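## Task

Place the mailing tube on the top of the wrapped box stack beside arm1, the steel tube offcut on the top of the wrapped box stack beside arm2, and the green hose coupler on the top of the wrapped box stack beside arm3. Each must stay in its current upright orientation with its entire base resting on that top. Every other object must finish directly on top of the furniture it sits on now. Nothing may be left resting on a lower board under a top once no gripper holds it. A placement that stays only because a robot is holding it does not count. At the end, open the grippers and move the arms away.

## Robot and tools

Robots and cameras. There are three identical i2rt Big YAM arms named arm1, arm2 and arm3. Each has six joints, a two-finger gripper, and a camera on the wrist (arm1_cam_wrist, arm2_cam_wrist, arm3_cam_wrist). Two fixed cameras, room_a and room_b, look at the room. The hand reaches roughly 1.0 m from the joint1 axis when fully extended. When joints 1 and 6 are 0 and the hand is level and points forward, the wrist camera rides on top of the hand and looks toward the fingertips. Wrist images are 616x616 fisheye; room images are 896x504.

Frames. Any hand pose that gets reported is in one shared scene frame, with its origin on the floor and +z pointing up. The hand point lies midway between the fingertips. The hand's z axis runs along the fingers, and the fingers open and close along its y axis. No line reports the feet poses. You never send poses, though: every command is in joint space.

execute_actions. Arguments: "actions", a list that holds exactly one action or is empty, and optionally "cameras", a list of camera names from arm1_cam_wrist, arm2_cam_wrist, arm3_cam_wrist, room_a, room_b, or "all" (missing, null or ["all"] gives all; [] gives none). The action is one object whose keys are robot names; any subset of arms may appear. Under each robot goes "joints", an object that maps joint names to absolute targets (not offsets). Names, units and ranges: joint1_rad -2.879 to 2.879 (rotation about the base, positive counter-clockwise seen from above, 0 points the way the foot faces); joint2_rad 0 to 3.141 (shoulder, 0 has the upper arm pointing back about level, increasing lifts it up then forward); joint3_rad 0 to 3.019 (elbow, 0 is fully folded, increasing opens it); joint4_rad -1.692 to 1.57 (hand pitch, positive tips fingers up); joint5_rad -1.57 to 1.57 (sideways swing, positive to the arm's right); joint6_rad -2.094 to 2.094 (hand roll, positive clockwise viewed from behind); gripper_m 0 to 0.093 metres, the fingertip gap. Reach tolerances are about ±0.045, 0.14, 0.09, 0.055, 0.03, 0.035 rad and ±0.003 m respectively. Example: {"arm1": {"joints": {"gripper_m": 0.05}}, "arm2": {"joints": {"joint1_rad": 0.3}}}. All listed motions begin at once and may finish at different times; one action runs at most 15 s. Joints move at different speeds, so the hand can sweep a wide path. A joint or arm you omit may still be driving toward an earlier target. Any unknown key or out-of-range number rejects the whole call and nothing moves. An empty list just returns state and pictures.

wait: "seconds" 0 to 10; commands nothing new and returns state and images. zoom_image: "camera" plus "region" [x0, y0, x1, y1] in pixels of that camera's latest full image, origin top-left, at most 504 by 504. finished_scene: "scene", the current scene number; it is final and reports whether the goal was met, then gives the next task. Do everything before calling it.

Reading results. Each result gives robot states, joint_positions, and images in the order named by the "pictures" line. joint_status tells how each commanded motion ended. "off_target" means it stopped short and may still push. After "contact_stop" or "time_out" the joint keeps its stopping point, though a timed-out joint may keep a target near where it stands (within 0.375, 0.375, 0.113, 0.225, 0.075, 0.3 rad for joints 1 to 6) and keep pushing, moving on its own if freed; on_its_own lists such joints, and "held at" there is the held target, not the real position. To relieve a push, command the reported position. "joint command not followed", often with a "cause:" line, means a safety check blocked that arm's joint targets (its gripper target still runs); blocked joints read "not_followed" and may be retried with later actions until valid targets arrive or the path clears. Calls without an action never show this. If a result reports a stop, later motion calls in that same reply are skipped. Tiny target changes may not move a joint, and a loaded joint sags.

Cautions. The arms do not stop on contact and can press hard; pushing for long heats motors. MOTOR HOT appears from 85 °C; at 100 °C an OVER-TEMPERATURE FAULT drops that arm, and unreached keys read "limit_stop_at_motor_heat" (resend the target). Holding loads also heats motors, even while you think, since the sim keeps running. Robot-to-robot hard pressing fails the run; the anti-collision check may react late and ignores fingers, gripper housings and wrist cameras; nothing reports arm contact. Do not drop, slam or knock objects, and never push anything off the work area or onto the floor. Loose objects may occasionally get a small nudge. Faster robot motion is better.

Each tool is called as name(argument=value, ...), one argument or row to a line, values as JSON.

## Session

execute_actions(
  actions=[],
)

Scene clock: 0.00 s.
arm1.joint_positions: joint1_rad=-0.110 joint2_rad=+0.328 joint3_rad=+1.528 joint4_rad=-1.453 joint5_rad=+0.163 joint6_rad=+0.045 gripper_m=+0.094
arm1.joint_status: not commanded
arm1.hand: x=-0.4034 y=+0.4904 z=+1.5841 quat_wxyz=(-0.174, -0.761, -0.226, +0.582) (m; scene frame)
arm2.joint_positions: joint1_rad=-0.846 joint2_rad=+0.302 joint3_rad=+1.402 joint4_rad=-1.374 joint5_rad=+0.072 joint6_rad=-0.154 gripper_m=+0.095
arm2.joint_status: not commanded
arm2.hand: x=+1.0442 y=+0.1650 z=+1.3988 quat_wxyz=(-0.091, -0.755, -0.261, +0.595) (m; scene frame)
arm3.joint_positions: joint1_rad=+0.359 joint2_rad=+0.653 joint3_rad=+1.460 joint4_rad=-1.448 joint5_rad=-0.258 joint6_rad=-0.047 gripper_m=+0.095
arm3.joint_status: not commanded
arm3.hand: x=-0.5807 y=-0.7945 z=+1.4229 quat_wxyz=(-0.458, -0.149, -0.876, +0.011) (m; scene frame)
pictures: arm1_cam_wrist, arm2_cam_wrist, arm3_cam_wrist, room_a, room_b
Images, in order (width x height): arm1_cam_wrist 616x616, arm2_cam_wrist 616x616, arm3_cam_wrist 616x616, room_a 896x504, room_b 896x504.

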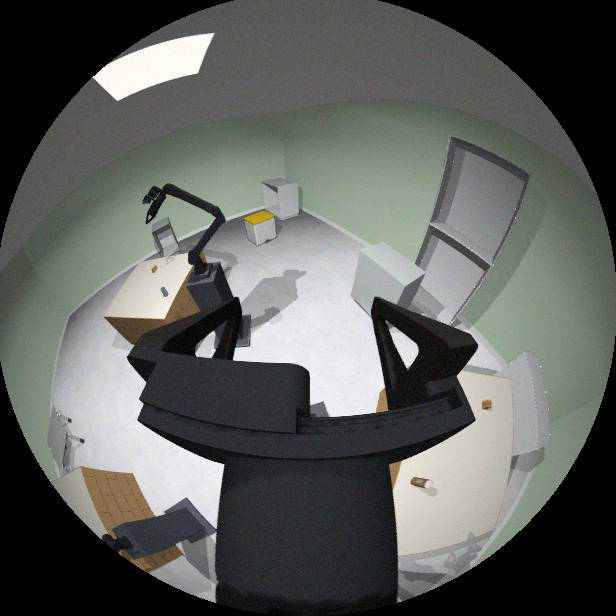

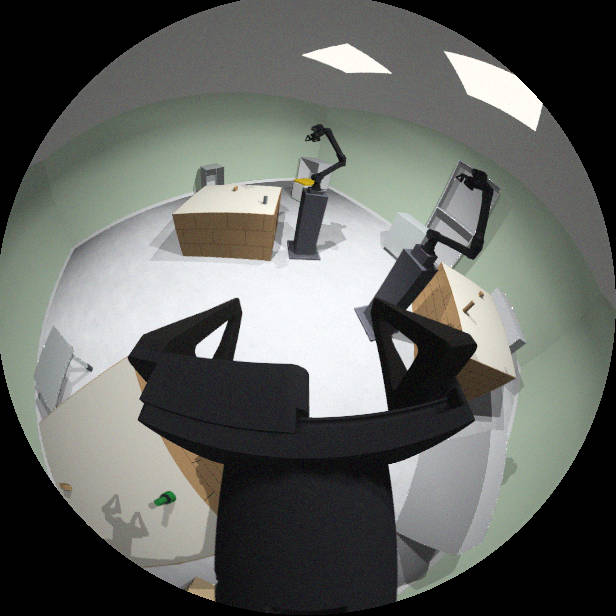

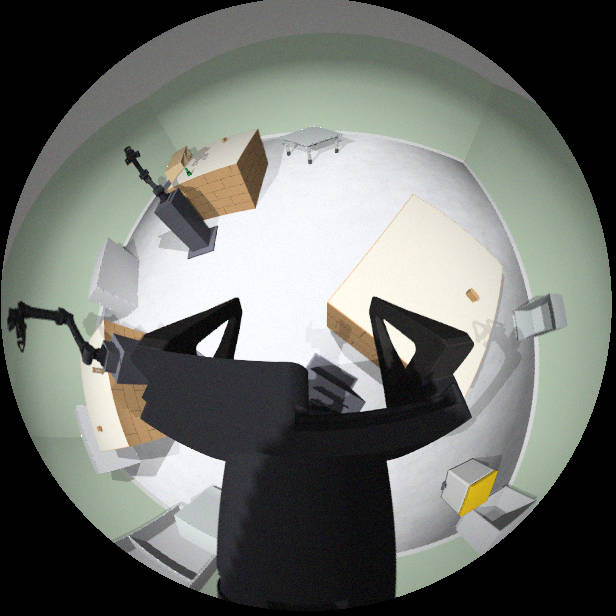

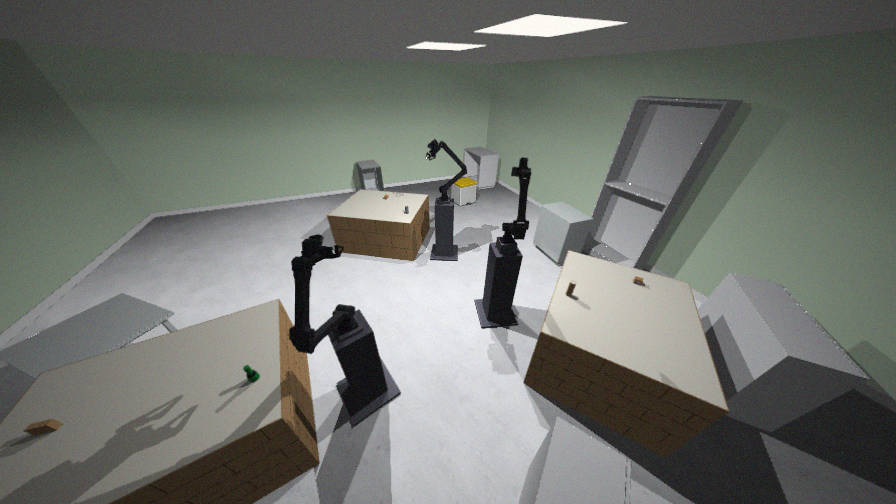

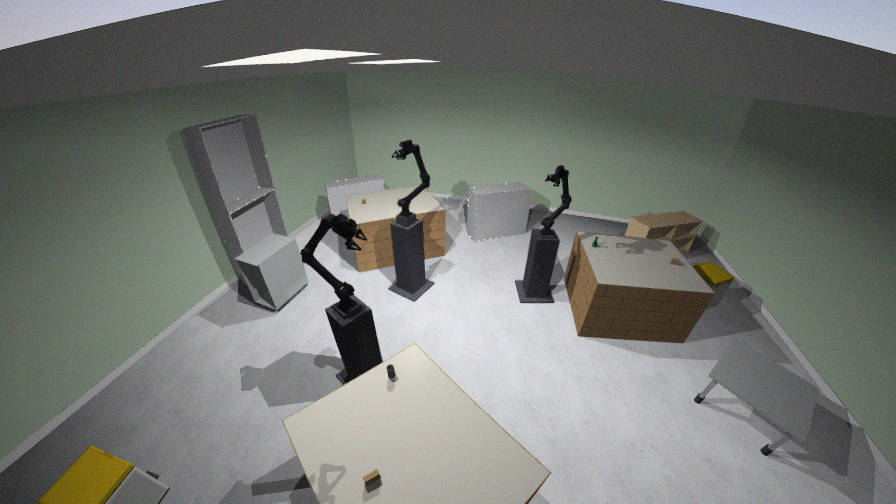

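zoom_image(
  camera="room_a",
  region=[210, 340, 300, 410],
)

zoom_image(
  camera="room_b",
  region=[350, 340, 440, 410],
)

zoom_image(
  camera="room_a",
  region=[530, 250, 660, 330],
)

Region (210, 340, 300, 410) of room_a's 896x504 image, scaled by 5.600, with more detail than that image has.

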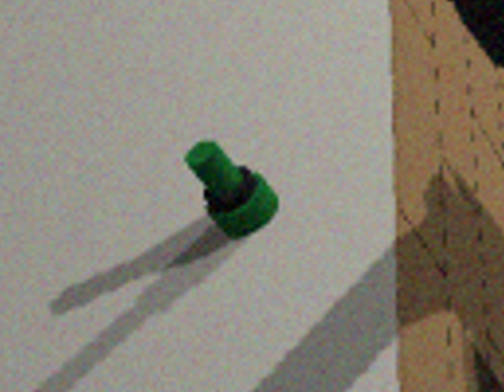

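Region (350, 340, 440, 410) of room_b's 896x504 image, scaled by 5.600, with more detail than that image has.

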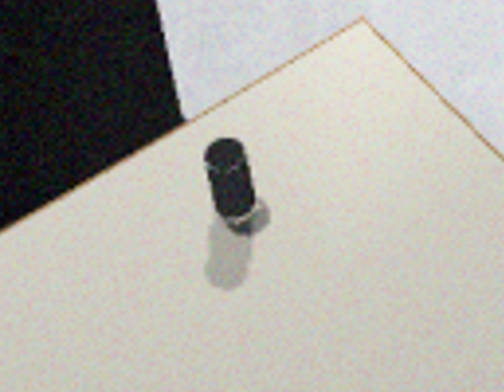

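Region (530, 250, 660, 330) of room_a's 896x504 image, scaled by 3.877, with more detail than that image has; it fills the top 310 rows of this view, and the rest is white.

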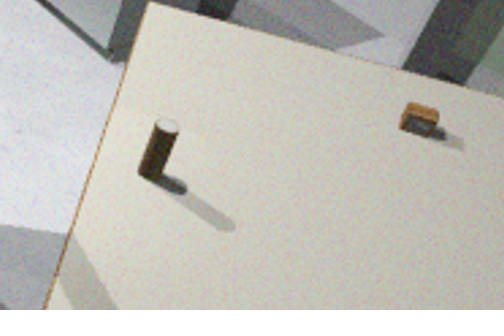

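execute_actions(
  actions=[
    {"arm1":{"joints":{"joint1_rad":2.08,"joint2_rad":1.96,"joint3_rad":0.89,"joint4_rad":1.1,"joint5_rad":0,"joint6_rad":0,"gripper_m":0.093}},"arm2":{"joints":{"joint1_rad":1.475,"joint2_rad":1.5,"joint3_rad":0.66,"joint4_rad":0.275,"joint5_rad":0,"joint6_rad":0,"gripper_m":0.093}},"arm3":{"joints":{"joint1_rad":0.175,"joint2_rad":1.635,"joint3_rad":0.43,"joint4_rad":0.645,"joint5_rad":0,"joint6_rad":0,"gripper_m":0.093}}},
  ],
)

Scene clock: 4.23 s.
arm1.joint_positions: joint1_rad=+2.088 joint2_rad=+1.950 joint3_rad=+0.892 joint4_rad=+1.075 joint5_rad=+0.000 joint6_rad=+0.007 gripper_m=+0.093
arm1.joint_status: all done
arm1.hand: x=+0.3107 y=+0.3867 z=+1.1077 quat_wxyz=(-0.713, -0.074, -0.694, +0.063) (m; scene frame)
arm2.joint_positions: joint1_rad=+1.475 joint2_rad=+1.503 joint3_rad=+0.662 joint4_rad=+0.252 joint5_rad=+0.000 joint6_rad=-0.014 gripper_m=+0.093
arm2.joint_status: all done
arm2.hand: x=+1.6334 y=+0.0716 z=+0.9087 quat_wxyz=(-0.467, -0.110, -0.875, +0.061) (m; scene frame)
arm3.joint_positions: joint1_rad=+0.176 joint2_rad=+1.635 joint3_rad=+0.432 joint4_rad=+0.623 joint5_rad=-0.003 joint6_rad=-0.009 gripper_m=+0.093
arm3.joint_status: all done
arm3.hand: x=-0.4436 y=-1.0164 z=+0.8880 quat_wxyz=(-0.445, -0.297, -0.829, +0.162) (m; scene frame)
pictures: arm1_cam_wrist, arm2_cam_wrist, arm3_cam_wrist, room_a, room_b
Images, in order (width x height): arm1_cam_wrist 616x616, arm2_cam_wrist 616x616, arm3_cam_wrist 616x616, room_a 896x504, room_b 896x504.

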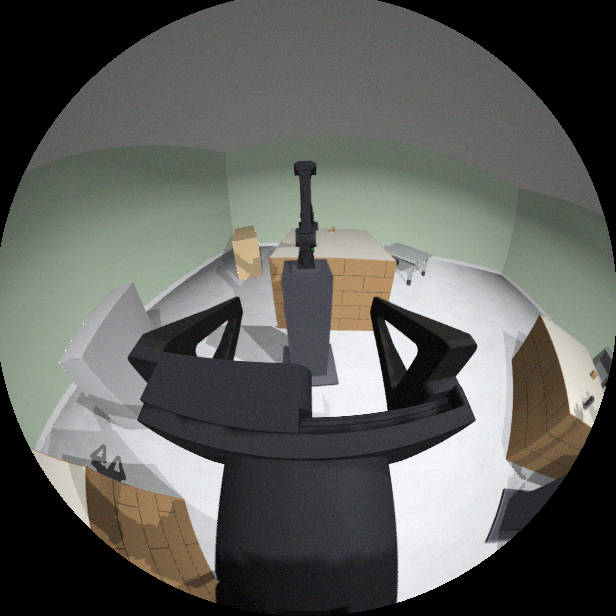

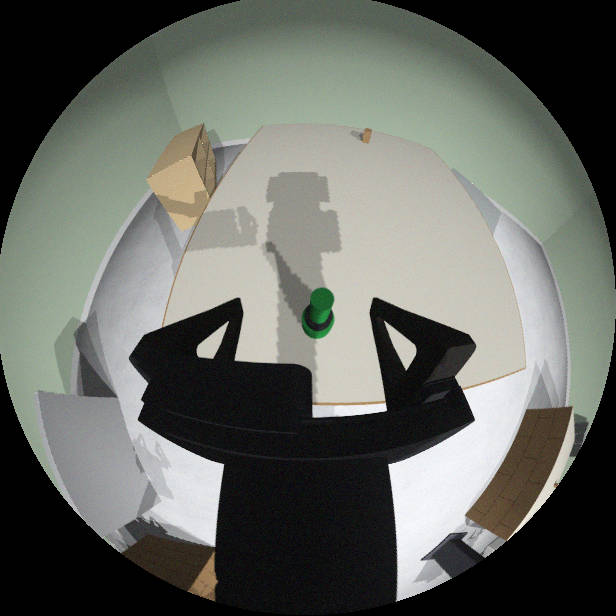

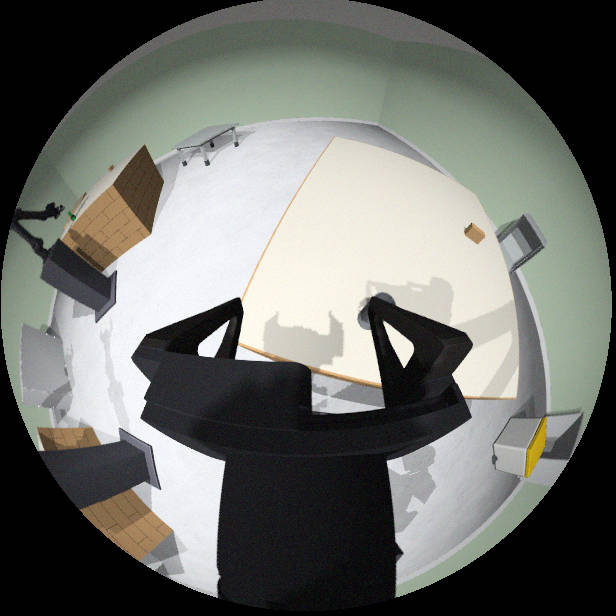

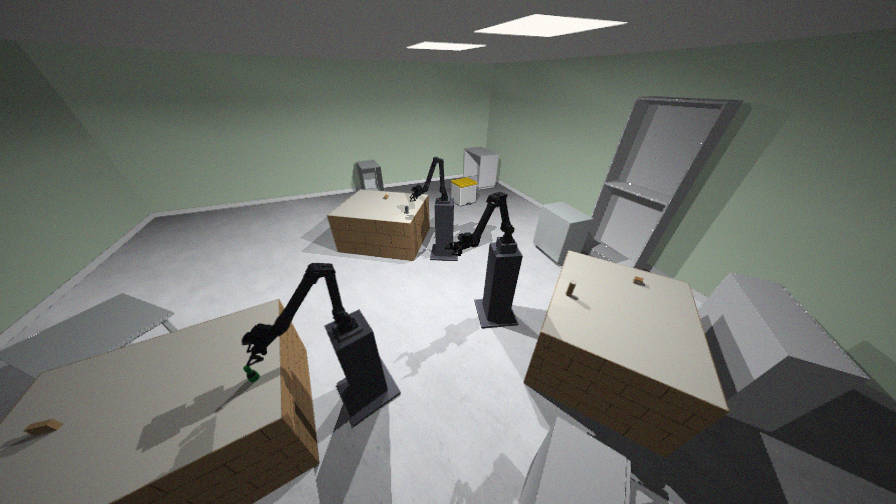

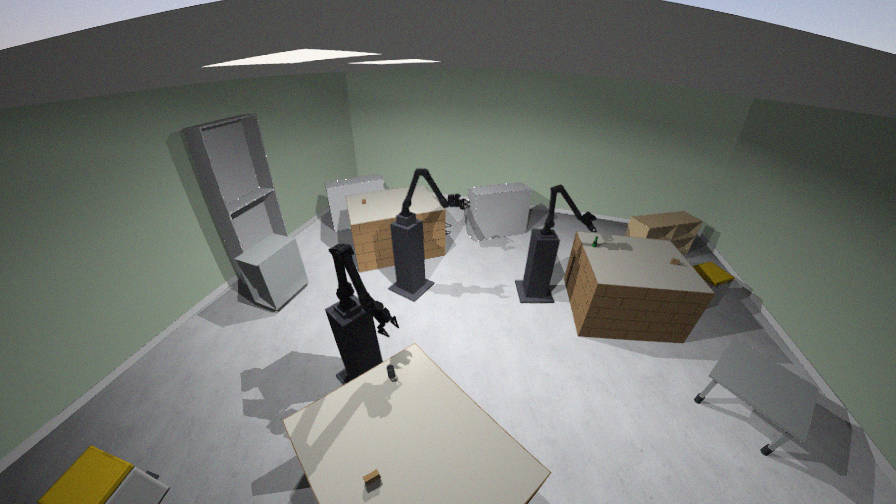

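zoom_image(
  camera="arm2_cam_wrist",
  region=[270, 270, 370, 360],
)

zoom_image(
  camera="arm3_cam_wrist",
  region=[30, 190, 110, 250],
)

zoom_image(
  camera="room_b",
  region=[560, 205, 630, 260],
)

Region (270, 270, 370, 360) of arm2_cam_wrist's 616x616 image, scaled by 5.040, with more detail than that image has; it fills the top 454 rows of this view, and the rest is white.

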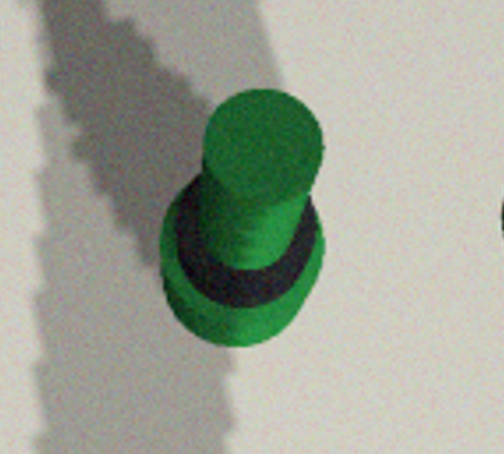

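Region (30, 190, 110, 250) of arm3_cam_wrist's 616x616 image, scaled by 6.300, with more detail than that image has; it fills the top 378 rows of this view, and the rest is white.

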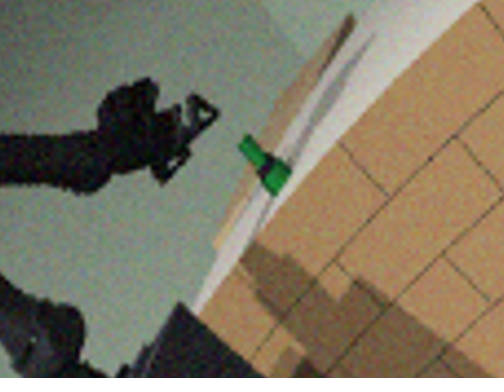

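Region (560, 205, 630, 260) of room_b's 896x504 image, scaled by 7.200, with more detail than that image has; it fills the top 396 rows of this view, and the rest is white.

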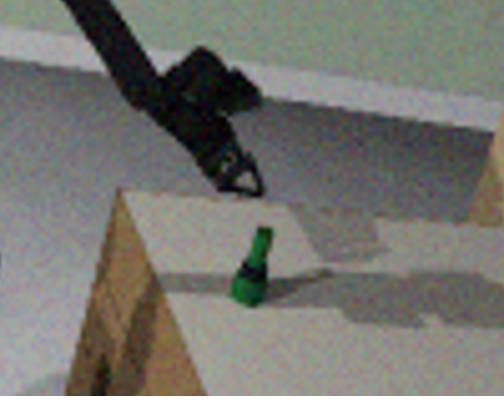

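execute_actions(
  actions=[
    {"arm2":{"joints":{"joint1_rad":1.438,"joint2_rad":1.808,"joint3_rad":0.76,"joint4_rad":0.495}},"arm3":{"joints":{"joint1_rad":-0.04}}},
  ],
  cameras=["arm2_cam_wrist","arm3_cam_wrist","room_b"],
)

zoom_image(
  camera="room_b",
  region=[560, 205, 630, 260],
)

Scene clock: 6.40 s.
arm1.joint_positions: joint1_rad=+2.088 joint2_rad=+1.950 joint3_rad=+0.892 joint4_rad=+1.075 joint5_rad=+0.000 joint6_rad=+0.007 gripper_m=+0.093
arm1.joint_status: not commanded
arm1.hand: x=+0.3107 y=+0.3867 z=+1.1077 quat_wxyz=(-0.713, -0.074, -0.694, +0.063) (m; scene frame)
arm2.joint_positions: joint1_rad=+1.444 joint2_rad=+1.819 joint3_rad=+0.729 joint4_rad=+0.471 joint5_rad=+0.000 joint6_rad=-0.014 gripper_m=+0.093
arm2.joint_status: all done
arm2.hand: x=+1.6623 y=+0.0472 z=+0.8163 quat_wxyz=(-0.453, -0.124, -0.880, +0.066) (m; scene frame)
arm3.joint_positions: joint1_rad=-0.047 joint2_rad=+1.635 joint3_rad=+0.432 joint4_rad=+0.623 joint5_rad=+0.000 joint6_rad=-0.008 gripper_m=+0.093
arm3.joint_status: all done
arm3.hand: x=-0.5175 y=-1.0869 z=+0.8880 quat_wxyz=(-0.424, -0.388, -0.791, +0.212) (m; scene frame)
pictures: arm2_cam_wrist, arm3_cam_wrist, room_b
Images, in order (width x height): arm2_cam_wrist 616x616, arm3_cam_wrist 616x616, room_b 896x504.

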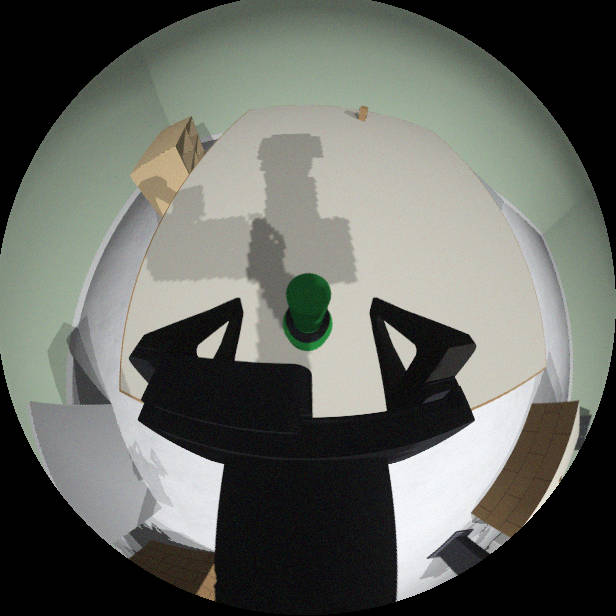

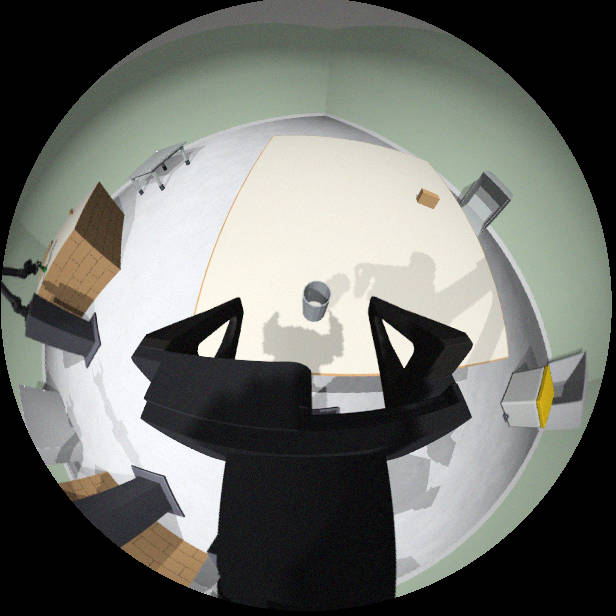

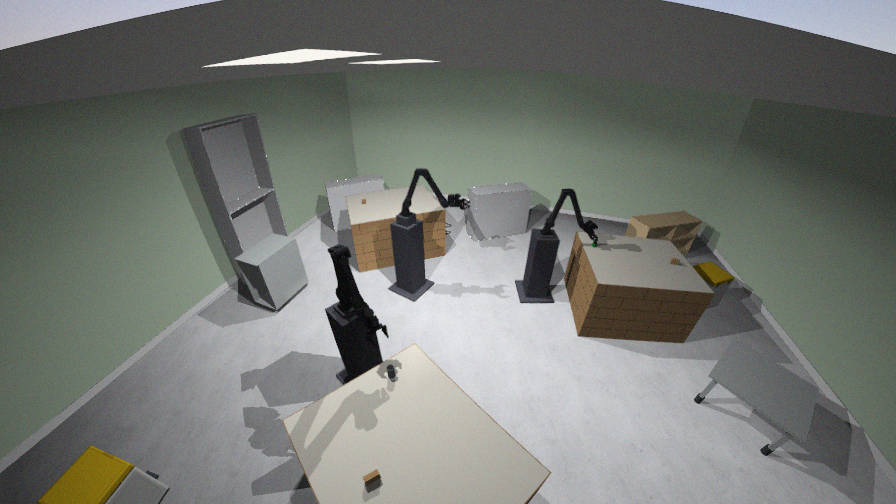

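Region (560, 205, 630, 260) of room_b's 896x504 image, scaled by 7.200, with more detail than that image has; it fills the top 396 rows of this view, and the rest is white.

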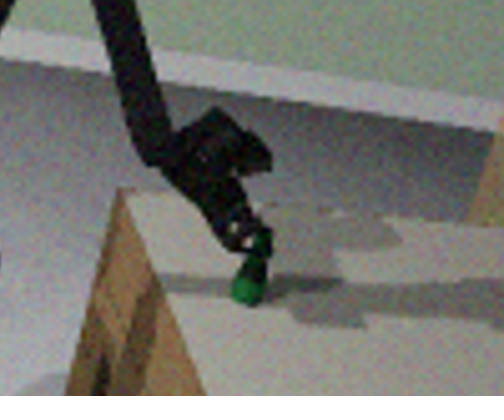

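zoom_image(
  camera="arm3_cam_wrist",
  region=[270, 260, 370, 350],
)

Region (270, 260, 370, 350) of arm3_cam_wrist's 616x616 image, scaled by 5.040, with more detail than that image has; it fills the top 454 rows of this view, and the rest is white.

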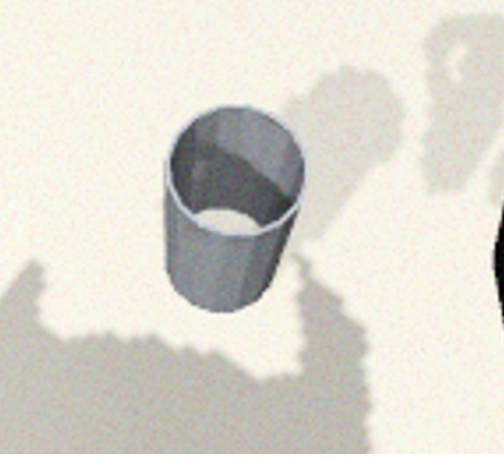

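execute_actions(
  actions=[
    {"arm2":{"joints":{"joint2_rad":1.835,"joint3_rad":0.795}},"arm3":{"joints":{"joint1_rad":-0.086,"joint2_rad":2.13,"joint3_rad":0.69,"joint4_rad":0.9}}},
  ],
  cameras=["arm2_cam_wrist","arm3_cam_wrist"],
)

Scene clock: 9.57 s.
arm1.joint_positions: joint1_rad=+2.088 joint2_rad=+1.950 joint3_rad=+0.892 joint4_rad=+1.075 joint5_rad=+0.000 joint6_rad=+0.007 gripper_m=+0.093
arm1.joint_status: not commanded
arm1.hand: x=+0.3107 y=+0.3867 z=+1.1077 quat_wxyz=(-0.713, -0.074, -0.694, +0.063) (m; scene frame)
arm2.joint_positions: joint1_rad=+1.444 joint2_rad=+1.825 joint3_rad=+0.754 joint4_rad=+0.473 joint5_rad=+0.000 joint6_rad=-0.014 gripper_m=+0.093
arm2.joint_status: all done
arm2.hand: x=+1.6734 y=+0.0438 z=+0.8230 quat_wxyz=(-0.462, -0.124, -0.875, +0.067) (m; scene frame)
arm3.joint_positions: joint1_rad=-0.083 joint2_rad=+2.146 joint3_rad=+0.689 joint4_rad=+0.881 joint5_rad=+0.000 joint6_rad=-0.008 gripper_m=+0.093
arm3.joint_status: all done
arm3.hand: x=-0.4863 y=-1.1598 z=+0.7728 quat_wxyz=(-0.421, -0.401, -0.783, +0.221) (m; scene frame)
pictures: arm2_cam_wrist, arm3_cam_wrist
Images, in order (width x height): arm2_cam_wrist 616x616, arm3_cam_wrist 616x616.

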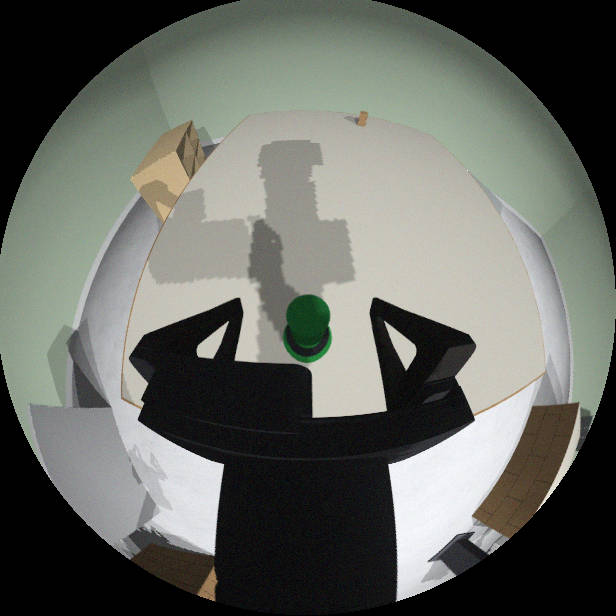

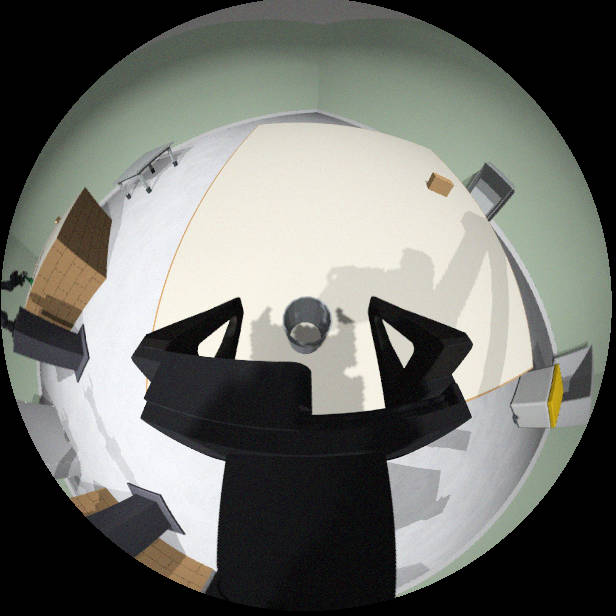

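execute_actions(
  actions=[
    {"arm2":{"joints":{"joint2_rad":1.865,"joint4_rad":0.51,"gripper_m":0.015}},"arm3":{"joints":{"joint2_rad":2.362,"joint3_rad":0.835,"joint4_rad":0.975}}},
  ],
  cameras=["arm2_cam_wrist","arm3_cam_wrist"],
)

Scene clock: 11.07 s.
arm1.joint_positions: joint1_rad=+2.088 joint2_rad=+1.950 joint3_rad=+0.892 joint4_rad=+1.075 joint5_rad=+0.000 joint6_rad=+0.007 gripper_m=+0.093
arm1.joint_status: not commanded
arm1.hand: x=+0.3107 y=+0.3867 z=+1.1077 quat_wxyz=(-0.713, -0.074, -0.694, +0.063) (m; scene frame)
arm2.joint_positions: joint1_rad=+1.444 joint2_rad=+1.857 joint3_rad=+0.755 joint4_rad=+0.490 joint5_rad=+0.001 joint6_rad=-0.014 gripper_m=+0.026
arm2.joint_status: gripper_m off_target (ended at +0.026, target +0.015); the others done
arm2.hand: x=+1.6722 y=+0.0442 z=+0.8092 quat_wxyz=(-0.456, -0.124, -0.879, +0.066) (m; scene frame)
arm3.joint_positions: joint1_rad=-0.083 joint2_rad=+2.377 joint3_rad=+0.833 joint4_rad=+0.957 joint5_rad=+0.000 joint6_rad=-0.008 gripper_m=+0.093
arm3.joint_status: all done
arm3.hand: x=-0.4735 y=-1.1779 z=+0.7002 quat_wxyz=(-0.417, -0.403, -0.785, +0.218) (m; scene frame)
pictures: arm2_cam_wrist, arm3_cam_wrist
Images, in order (width x height): arm2_cam_wrist 616x616, arm3_cam_wrist 616x616.

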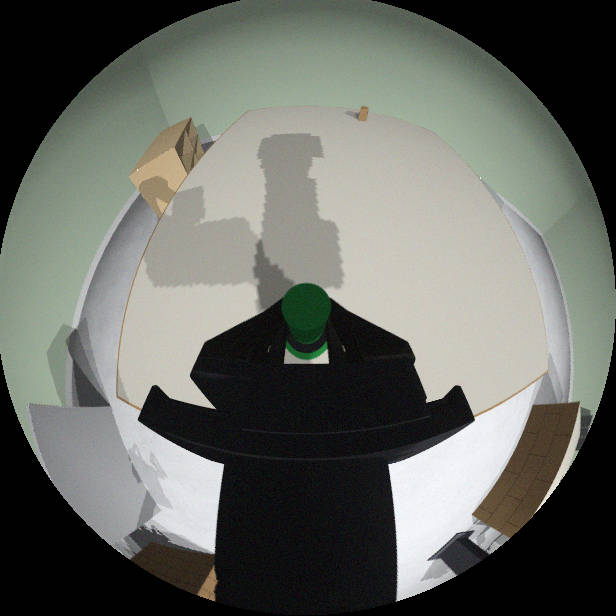

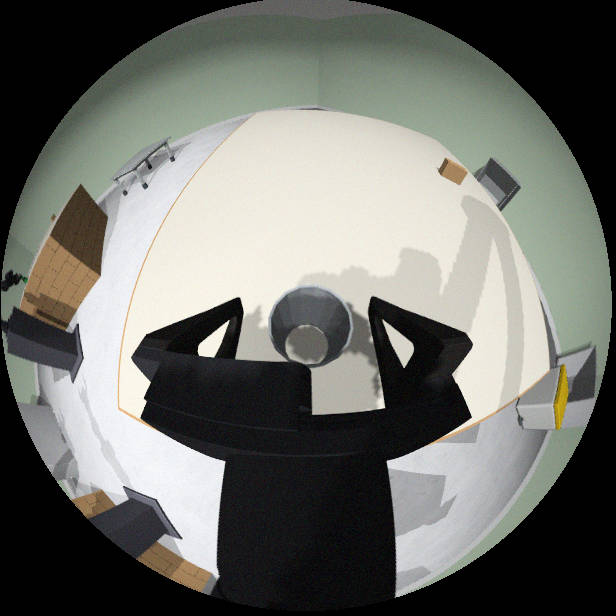

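execute_actions(
  actions=[
    {"arm2":{"joints":{"joint1_rad":-1.617,"joint2_rad":1.59,"joint3_rad":1.59,"joint4_rad":-0.555}},"arm3":{"joints":{"joint2_rad":1.0,"joint3_rad":0.8,"joint4_rad":0.3}}},
  ],
  cameras=["arm1_cam_wrist","arm2_cam_wrist","room_b"],
)

Scene clock: 14.53 s.
arm1.joint_positions: joint1_rad=+2.088 joint2_rad=+1.950 joint3_rad=+0.892 joint4_rad=+1.075 joint5_rad=+0.000 joint6_rad=+0.007 gripper_m=+0.093
arm1.joint_status: not commanded
arm1.hand: x=+0.3107 y=+0.3867 z=+1.1077 quat_wxyz=(-0.713, -0.074, -0.694, +0.063) (m; scene frame)
arm2.joint_positions: joint1_rad=-1.626 joint2_rad=+1.611 joint3_rad=+1.517 joint4_rad=-0.549 joint5_rad=+0.003 joint6_rad=-0.013 gripper_m=+0.026
arm2.joint_status: all done
arm2.hand: x=+0.4619 y=+0.3528 z=+1.1402 quat_wxyz=(+0.057, -0.890, +0.090, +0.444) (m; scene frame)
arm3.joint_positions: joint1_rad=-0.083 joint2_rad=+0.995 joint3_rad=+0.796 joint4_rad=+0.309 joint5_rad=+0.000 joint6_rad=-0.008 gripper_m=+0.093
arm3.joint_status: all done
arm3.hand: x=-0.5098 y=-1.1264 z=+1.3111 quat_wxyz=(-0.658, -0.305, -0.595, +0.345) (m; scene frame)
pictures: arm1_cam_wrist, arm2_cam_wrist, room_b
Images, in order (width x height): arm1_cam_wrist 616x616, arm2_cam_wrist 616x616, room_b 896x504.

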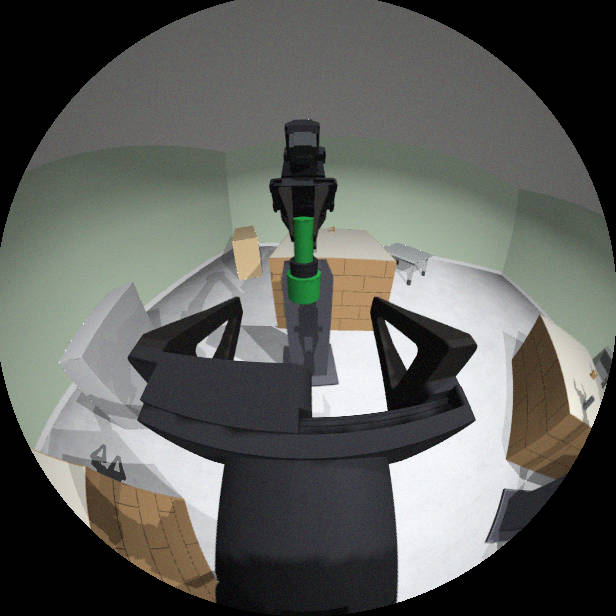

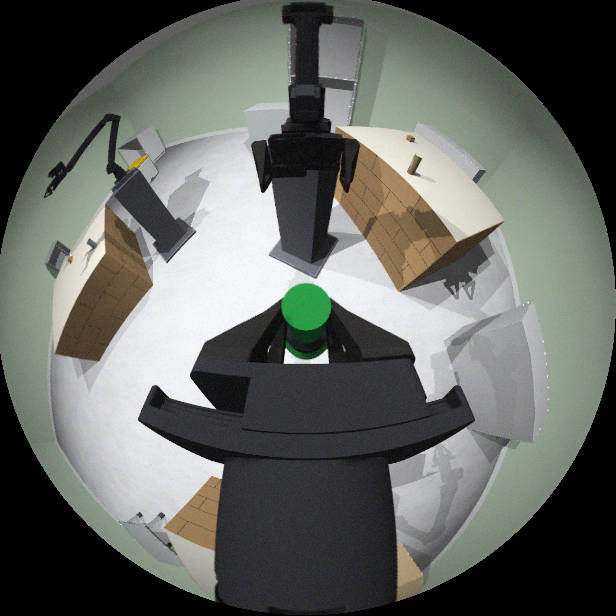

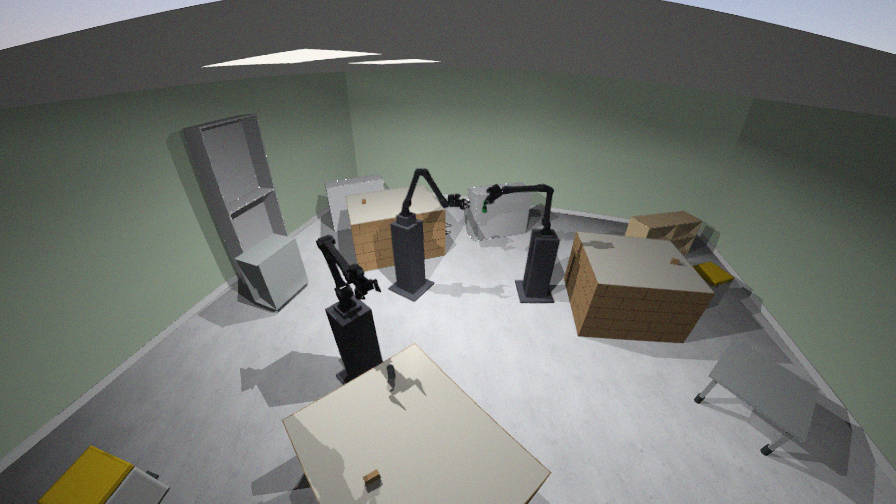

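zoom_image(
  camera="arm1_cam_wrist",
  region=[250, 200, 360, 310],
)

Region (250, 200, 360, 310) of arm1_cam_wrist's 616x616 image, scaled by 4.582, with more detail than that image has.

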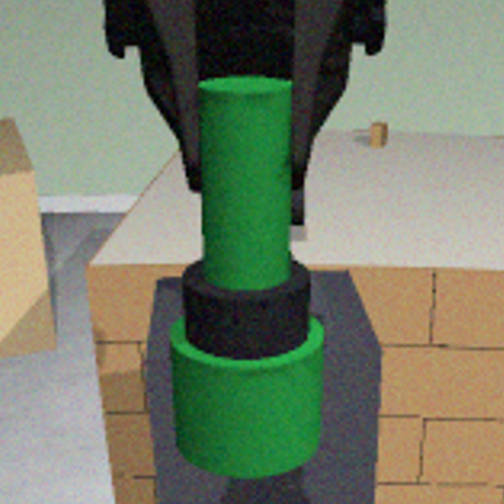

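execute_actions(
  actions=[
    {"arm1":{"joints":{"joint2_rad":2.29,"joint3_rad":1.44,"joint4_rad":0.88}},"arm2":{"joints":{"joint4_rad":-0.5}},"arm3":{"joints":{"joint1_rad":0.9,"joint3_rad":0.97,"joint4_rad":-0.5}}},
  ],
  cameras=["arm1_cam_wrist","arm2_cam_wrist","room_b"],
)

zoom_image(
  camera="room_b",
  region=[440, 170, 530, 230],
)

Scene clock: 17.10 s.
arm1.joint_positions: joint1_rad=+2.088 joint2_rad=+2.287 joint3_rad=+1.417 joint4_rad=+0.893 joint5_rad=+0.000 joint6_rad=+0.007 gripper_m=+0.093
arm1.joint_status: all done
arm1.hand: x=+0.4635 y=+0.3570 z=+1.0657 quat_wxyz=(-0.716, -0.074, -0.692, +0.063) (m; scene frame)
arm2.joint_positions: joint1_rad=-1.626 joint2_rad=+1.611 joint3_rad=+1.517 joint4_rad=-0.530 joint5_rad=+0.003 joint6_rad=-0.013 gripper_m=+0.026
arm2.joint_status: all done
arm2.hand: x=+0.4592 y=+0.3534 z=+1.1440 quat_wxyz=(+0.058, -0.885, +0.090, +0.452) (m; scene frame)
arm3.joint_positions: joint1_rad=+0.901 joint2_rad=+1.003 joint3_rad=+0.922 joint4_rad=-0.491 joint5_rad=-0.001 joint6_rad=-0.008 gripper_m=+0.093
arm3.joint_status: all done
arm3.hand: x=-0.3303 y=-0.7114 z=+1.1982 quat_wxyz=(-0.478, +0.015, -0.878, -0.007) (m; scene frame)
pictures: arm1_cam_wrist, arm2_cam_wrist, room_b
Images, in order (width x height): arm1_cam_wrist 616x616, arm2_cam_wrist 616x616, room_b 896x504.

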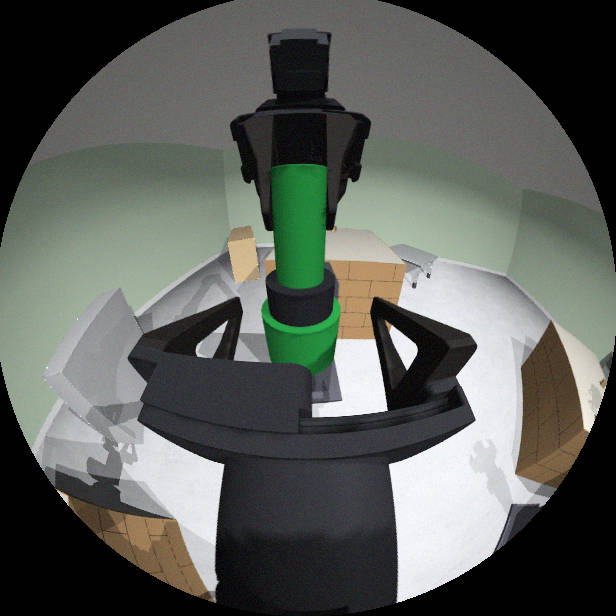

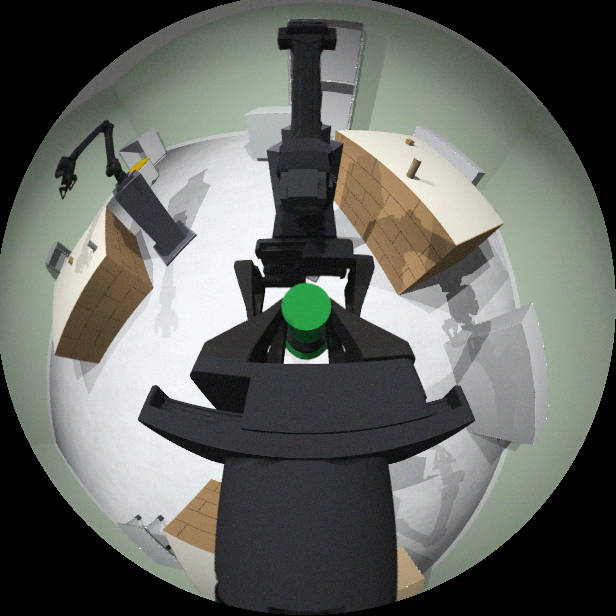

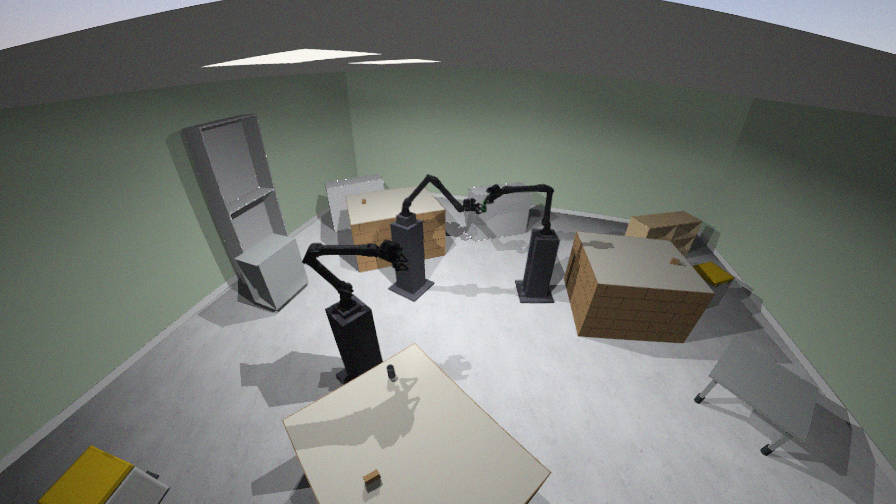

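Region (440, 170, 530, 230) of room_b's 896x504 image, scaled by 5.600, with more detail than that image has.

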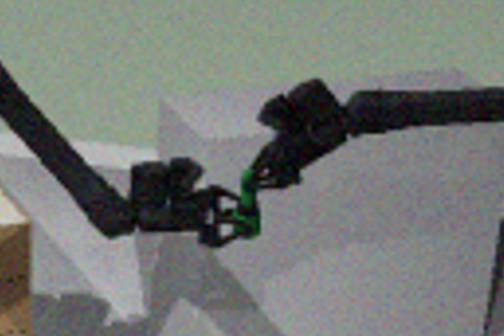

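execute_actions(
  actions=[
    {"arm1":{"joints":{"joint1_rad":2.097,"joint2_rad":2.31,"gripper_m":0.03}},"arm3":{"joints":{"joint1_rad":1.3}}},
  ],
  cameras=["arm1_cam_wrist"],
)

Scene clock: 18.33 s.
arm1.joint_positions: joint1_rad=+2.090 joint2_rad=+2.287 joint3_rad=+1.417 joint4_rad=+0.893 joint5_rad=-0.001 joint6_rad=+0.007 gripper_m=+0.049
arm1.joint_status: gripper_m off_target (ended at +0.049, target +0.030); the others done
arm1.hand: x=+0.4638 y=+0.3584 z=+1.0657 quat_wxyz=(-0.716, -0.073, -0.692, +0.063) (m; scene frame)
arm2.joint_positions: joint1_rad=-1.624 joint2_rad=+1.611 joint3_rad=+1.517 joint4_rad=-0.529 joint5_rad=-0.001 joint6_rad=-0.009 gripper_m=+0.026
arm2.joint_status: not commanded
arm2.hand: x=+0.4587 y=+0.3517 z=+1.1441 quat_wxyz=(+0.055, -0.885, +0.090, +0.453) (m; scene frame)
arm3.joint_positions: joint1_rad=+1.304 joint2_rad=+1.003 joint3_rad=+0.922 joint4_rad=-0.491 joint5_rad=+0.000 joint6_rad=-0.008 gripper_m=+0.093
arm3.joint_status: all done
arm3.hand: x=-0.3723 y=-0.5311 z=+1.1989 quat_wxyz=(-0.468, +0.190, -0.857, -0.102) (m; scene frame)
pictures: arm1_cam_wrist
Images, in order (width x height): arm1_cam_wrist 616x616.

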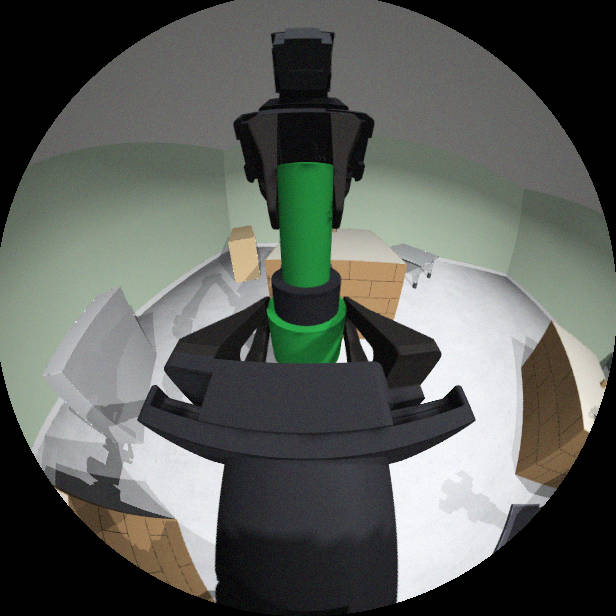

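execute_actions(
  actions=[
    {"arm2":{"joints":{"gripper_m":0.093,"joint2_rad":1.48}},"arm3":{"joints":{"joint1_rad":1.7}}},
  ],
  cameras=["arm1_cam_wrist"],
)

Scene clock: 19.57 s.
arm1.joint_positions: joint1_rad=+2.090 joint2_rad=+2.288 joint3_rad=+1.417 joint4_rad=+0.893 joint5_rad=-0.001 joint6_rad=+0.007 gripper_m=+0.049
arm1.joint_status: not commanded
arm1.hand: x=+0.4638 y=+0.3584 z=+1.0654 quat_wxyz=(-0.715, -0.073, -0.692, +0.063) (m; scene frame)
arm2.joint_positions: joint1_rad=-1.624 joint2_rad=+1.475 joint3_rad=+1.536 joint4_rad=-0.518 joint5_rad=-0.001 joint6_rad=-0.009 gripper_m=+0.093
arm2.joint_status: all done
arm2.hand: x=+0.4874 y=+0.3444 z=+1.2460 quat_wxyz=(+0.063, -0.844, +0.085, +0.525) (m; scene frame)
arm3.joint_positions: joint1_rad=+1.704 joint2_rad=+1.003 joint3_rad=+0.922 joint4_rad=-0.491 joint5_rad=+0.000 joint6_rad=-0.008 gripper_m=+0.093
arm3.joint_status: all done
arm3.hand: x=-0.4807 y=-0.3823 z=+1.1996 quat_wxyz=(-0.439, +0.356, -0.802, -0.193) (m; scene frame)
pictures: arm1_cam_wrist
Images, in order (width x height): arm1_cam_wrist 616x616.

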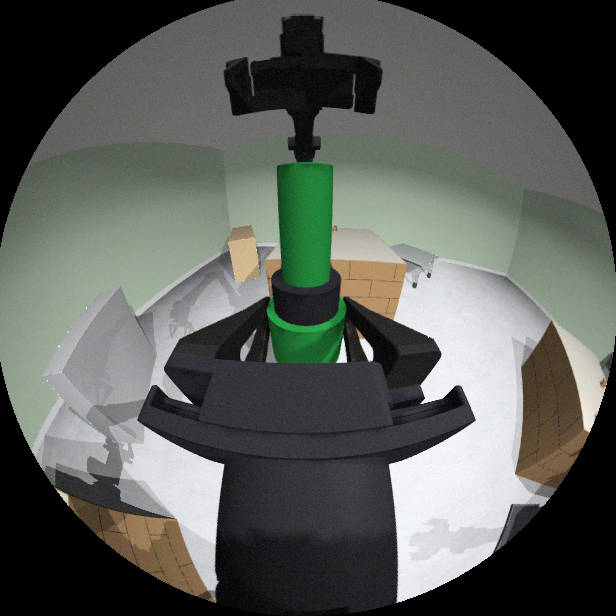

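execute_actions(
  actions=[
    {"arm1":{"joints":{"joint1_rad":0.382,"joint2_rad":2.07,"joint3_rad":1.135,"joint4_rad":0.97}},"arm2":{"joints":{"joint2_rad":1.25}},"arm3":{"joints":{"joint1_rad":2.108,"joint2_rad":1.24,"joint3_rad":1.21,"joint4_rad":-0.34}}},
  ],
  cameras=["arm1_cam_wrist","arm3_cam_wrist"],
)

Scene clock: 21.93 s.
arm1.joint_positions: joint1_rad=+0.372 joint2_rad=+2.077 joint3_rad=+1.134 joint4_rad=+0.941 joint5_rad=+0.003 joint6_rad=+0.006 gripper_m=+0.049
arm1.joint_status: all done
arm1.hand: x=-0.5816 y=-0.1777 z=+1.0830 quat_wxyz=(-0.408, -0.585, -0.407, +0.571) (m; scene frame)
arm2.joint_positions: joint1_rad=-1.624 joint2_rad=+1.251 joint3_rad=+1.554 joint4_rad=-0.514 joint5_rad=-0.001 joint6_rad=-0.009 gripper_m=+0.093
arm2.joint_status: all done
arm2.hand: x=+0.5682 y=+0.3253 z=+1.3908 quat_wxyz=(+0.074, -0.774, +0.078, +0.624) (m; scene frame)
arm3.joint_positions: joint1_rad=+2.114 joint2_rad=+1.249 joint3_rad=+1.147 joint4_rad=-0.356 joint5_rad=-0.001 joint6_rad=-0.008 gripper_m=+0.093
arm3.joint_status: all done
arm3.hand: x=-0.6094 y=-0.1877 z=+1.2416 quat_wxyz=(-0.431, +0.496, -0.689, -0.307) (m; scene frame)
pictures: arm1_cam_wrist, arm3_cam_wrist
Images, in order (width x height): arm1_cam_wrist 616x616, arm3_cam_wrist 616x616.

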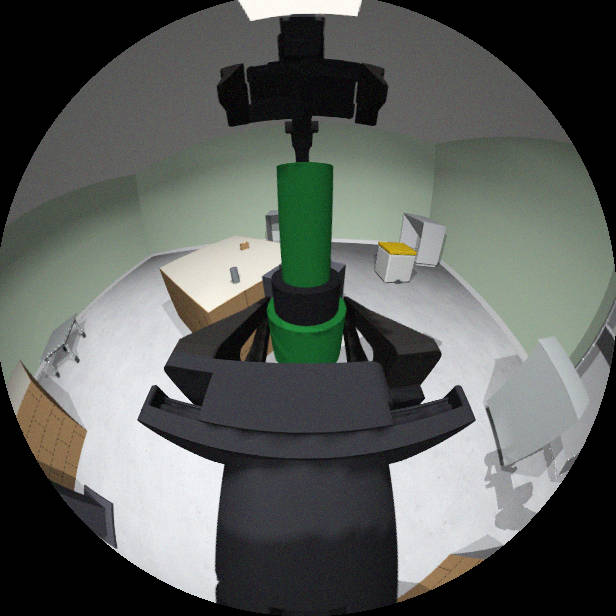

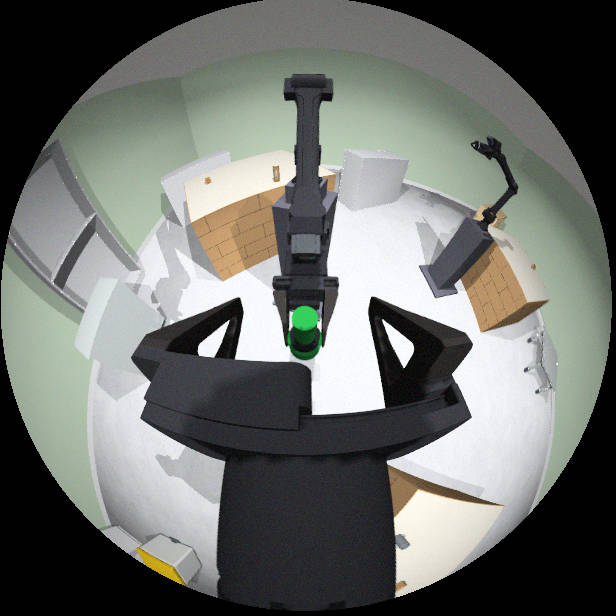

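zoom_image(
  camera="arm3_cam_wrist",
  region=[260, 280, 350, 370],
)

Region (260, 280, 350, 370) of arm3_cam_wrist's 616x616 image, scaled by 5.600, with more detail than that image has.

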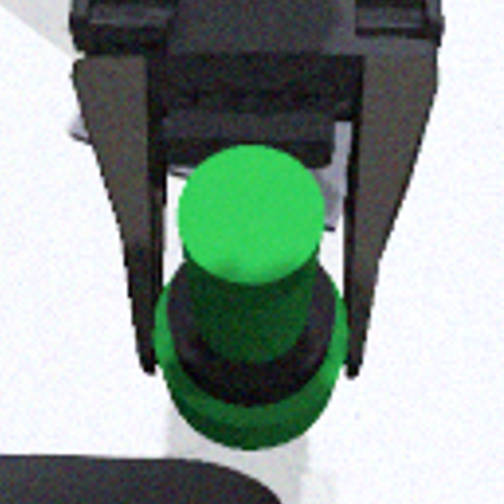

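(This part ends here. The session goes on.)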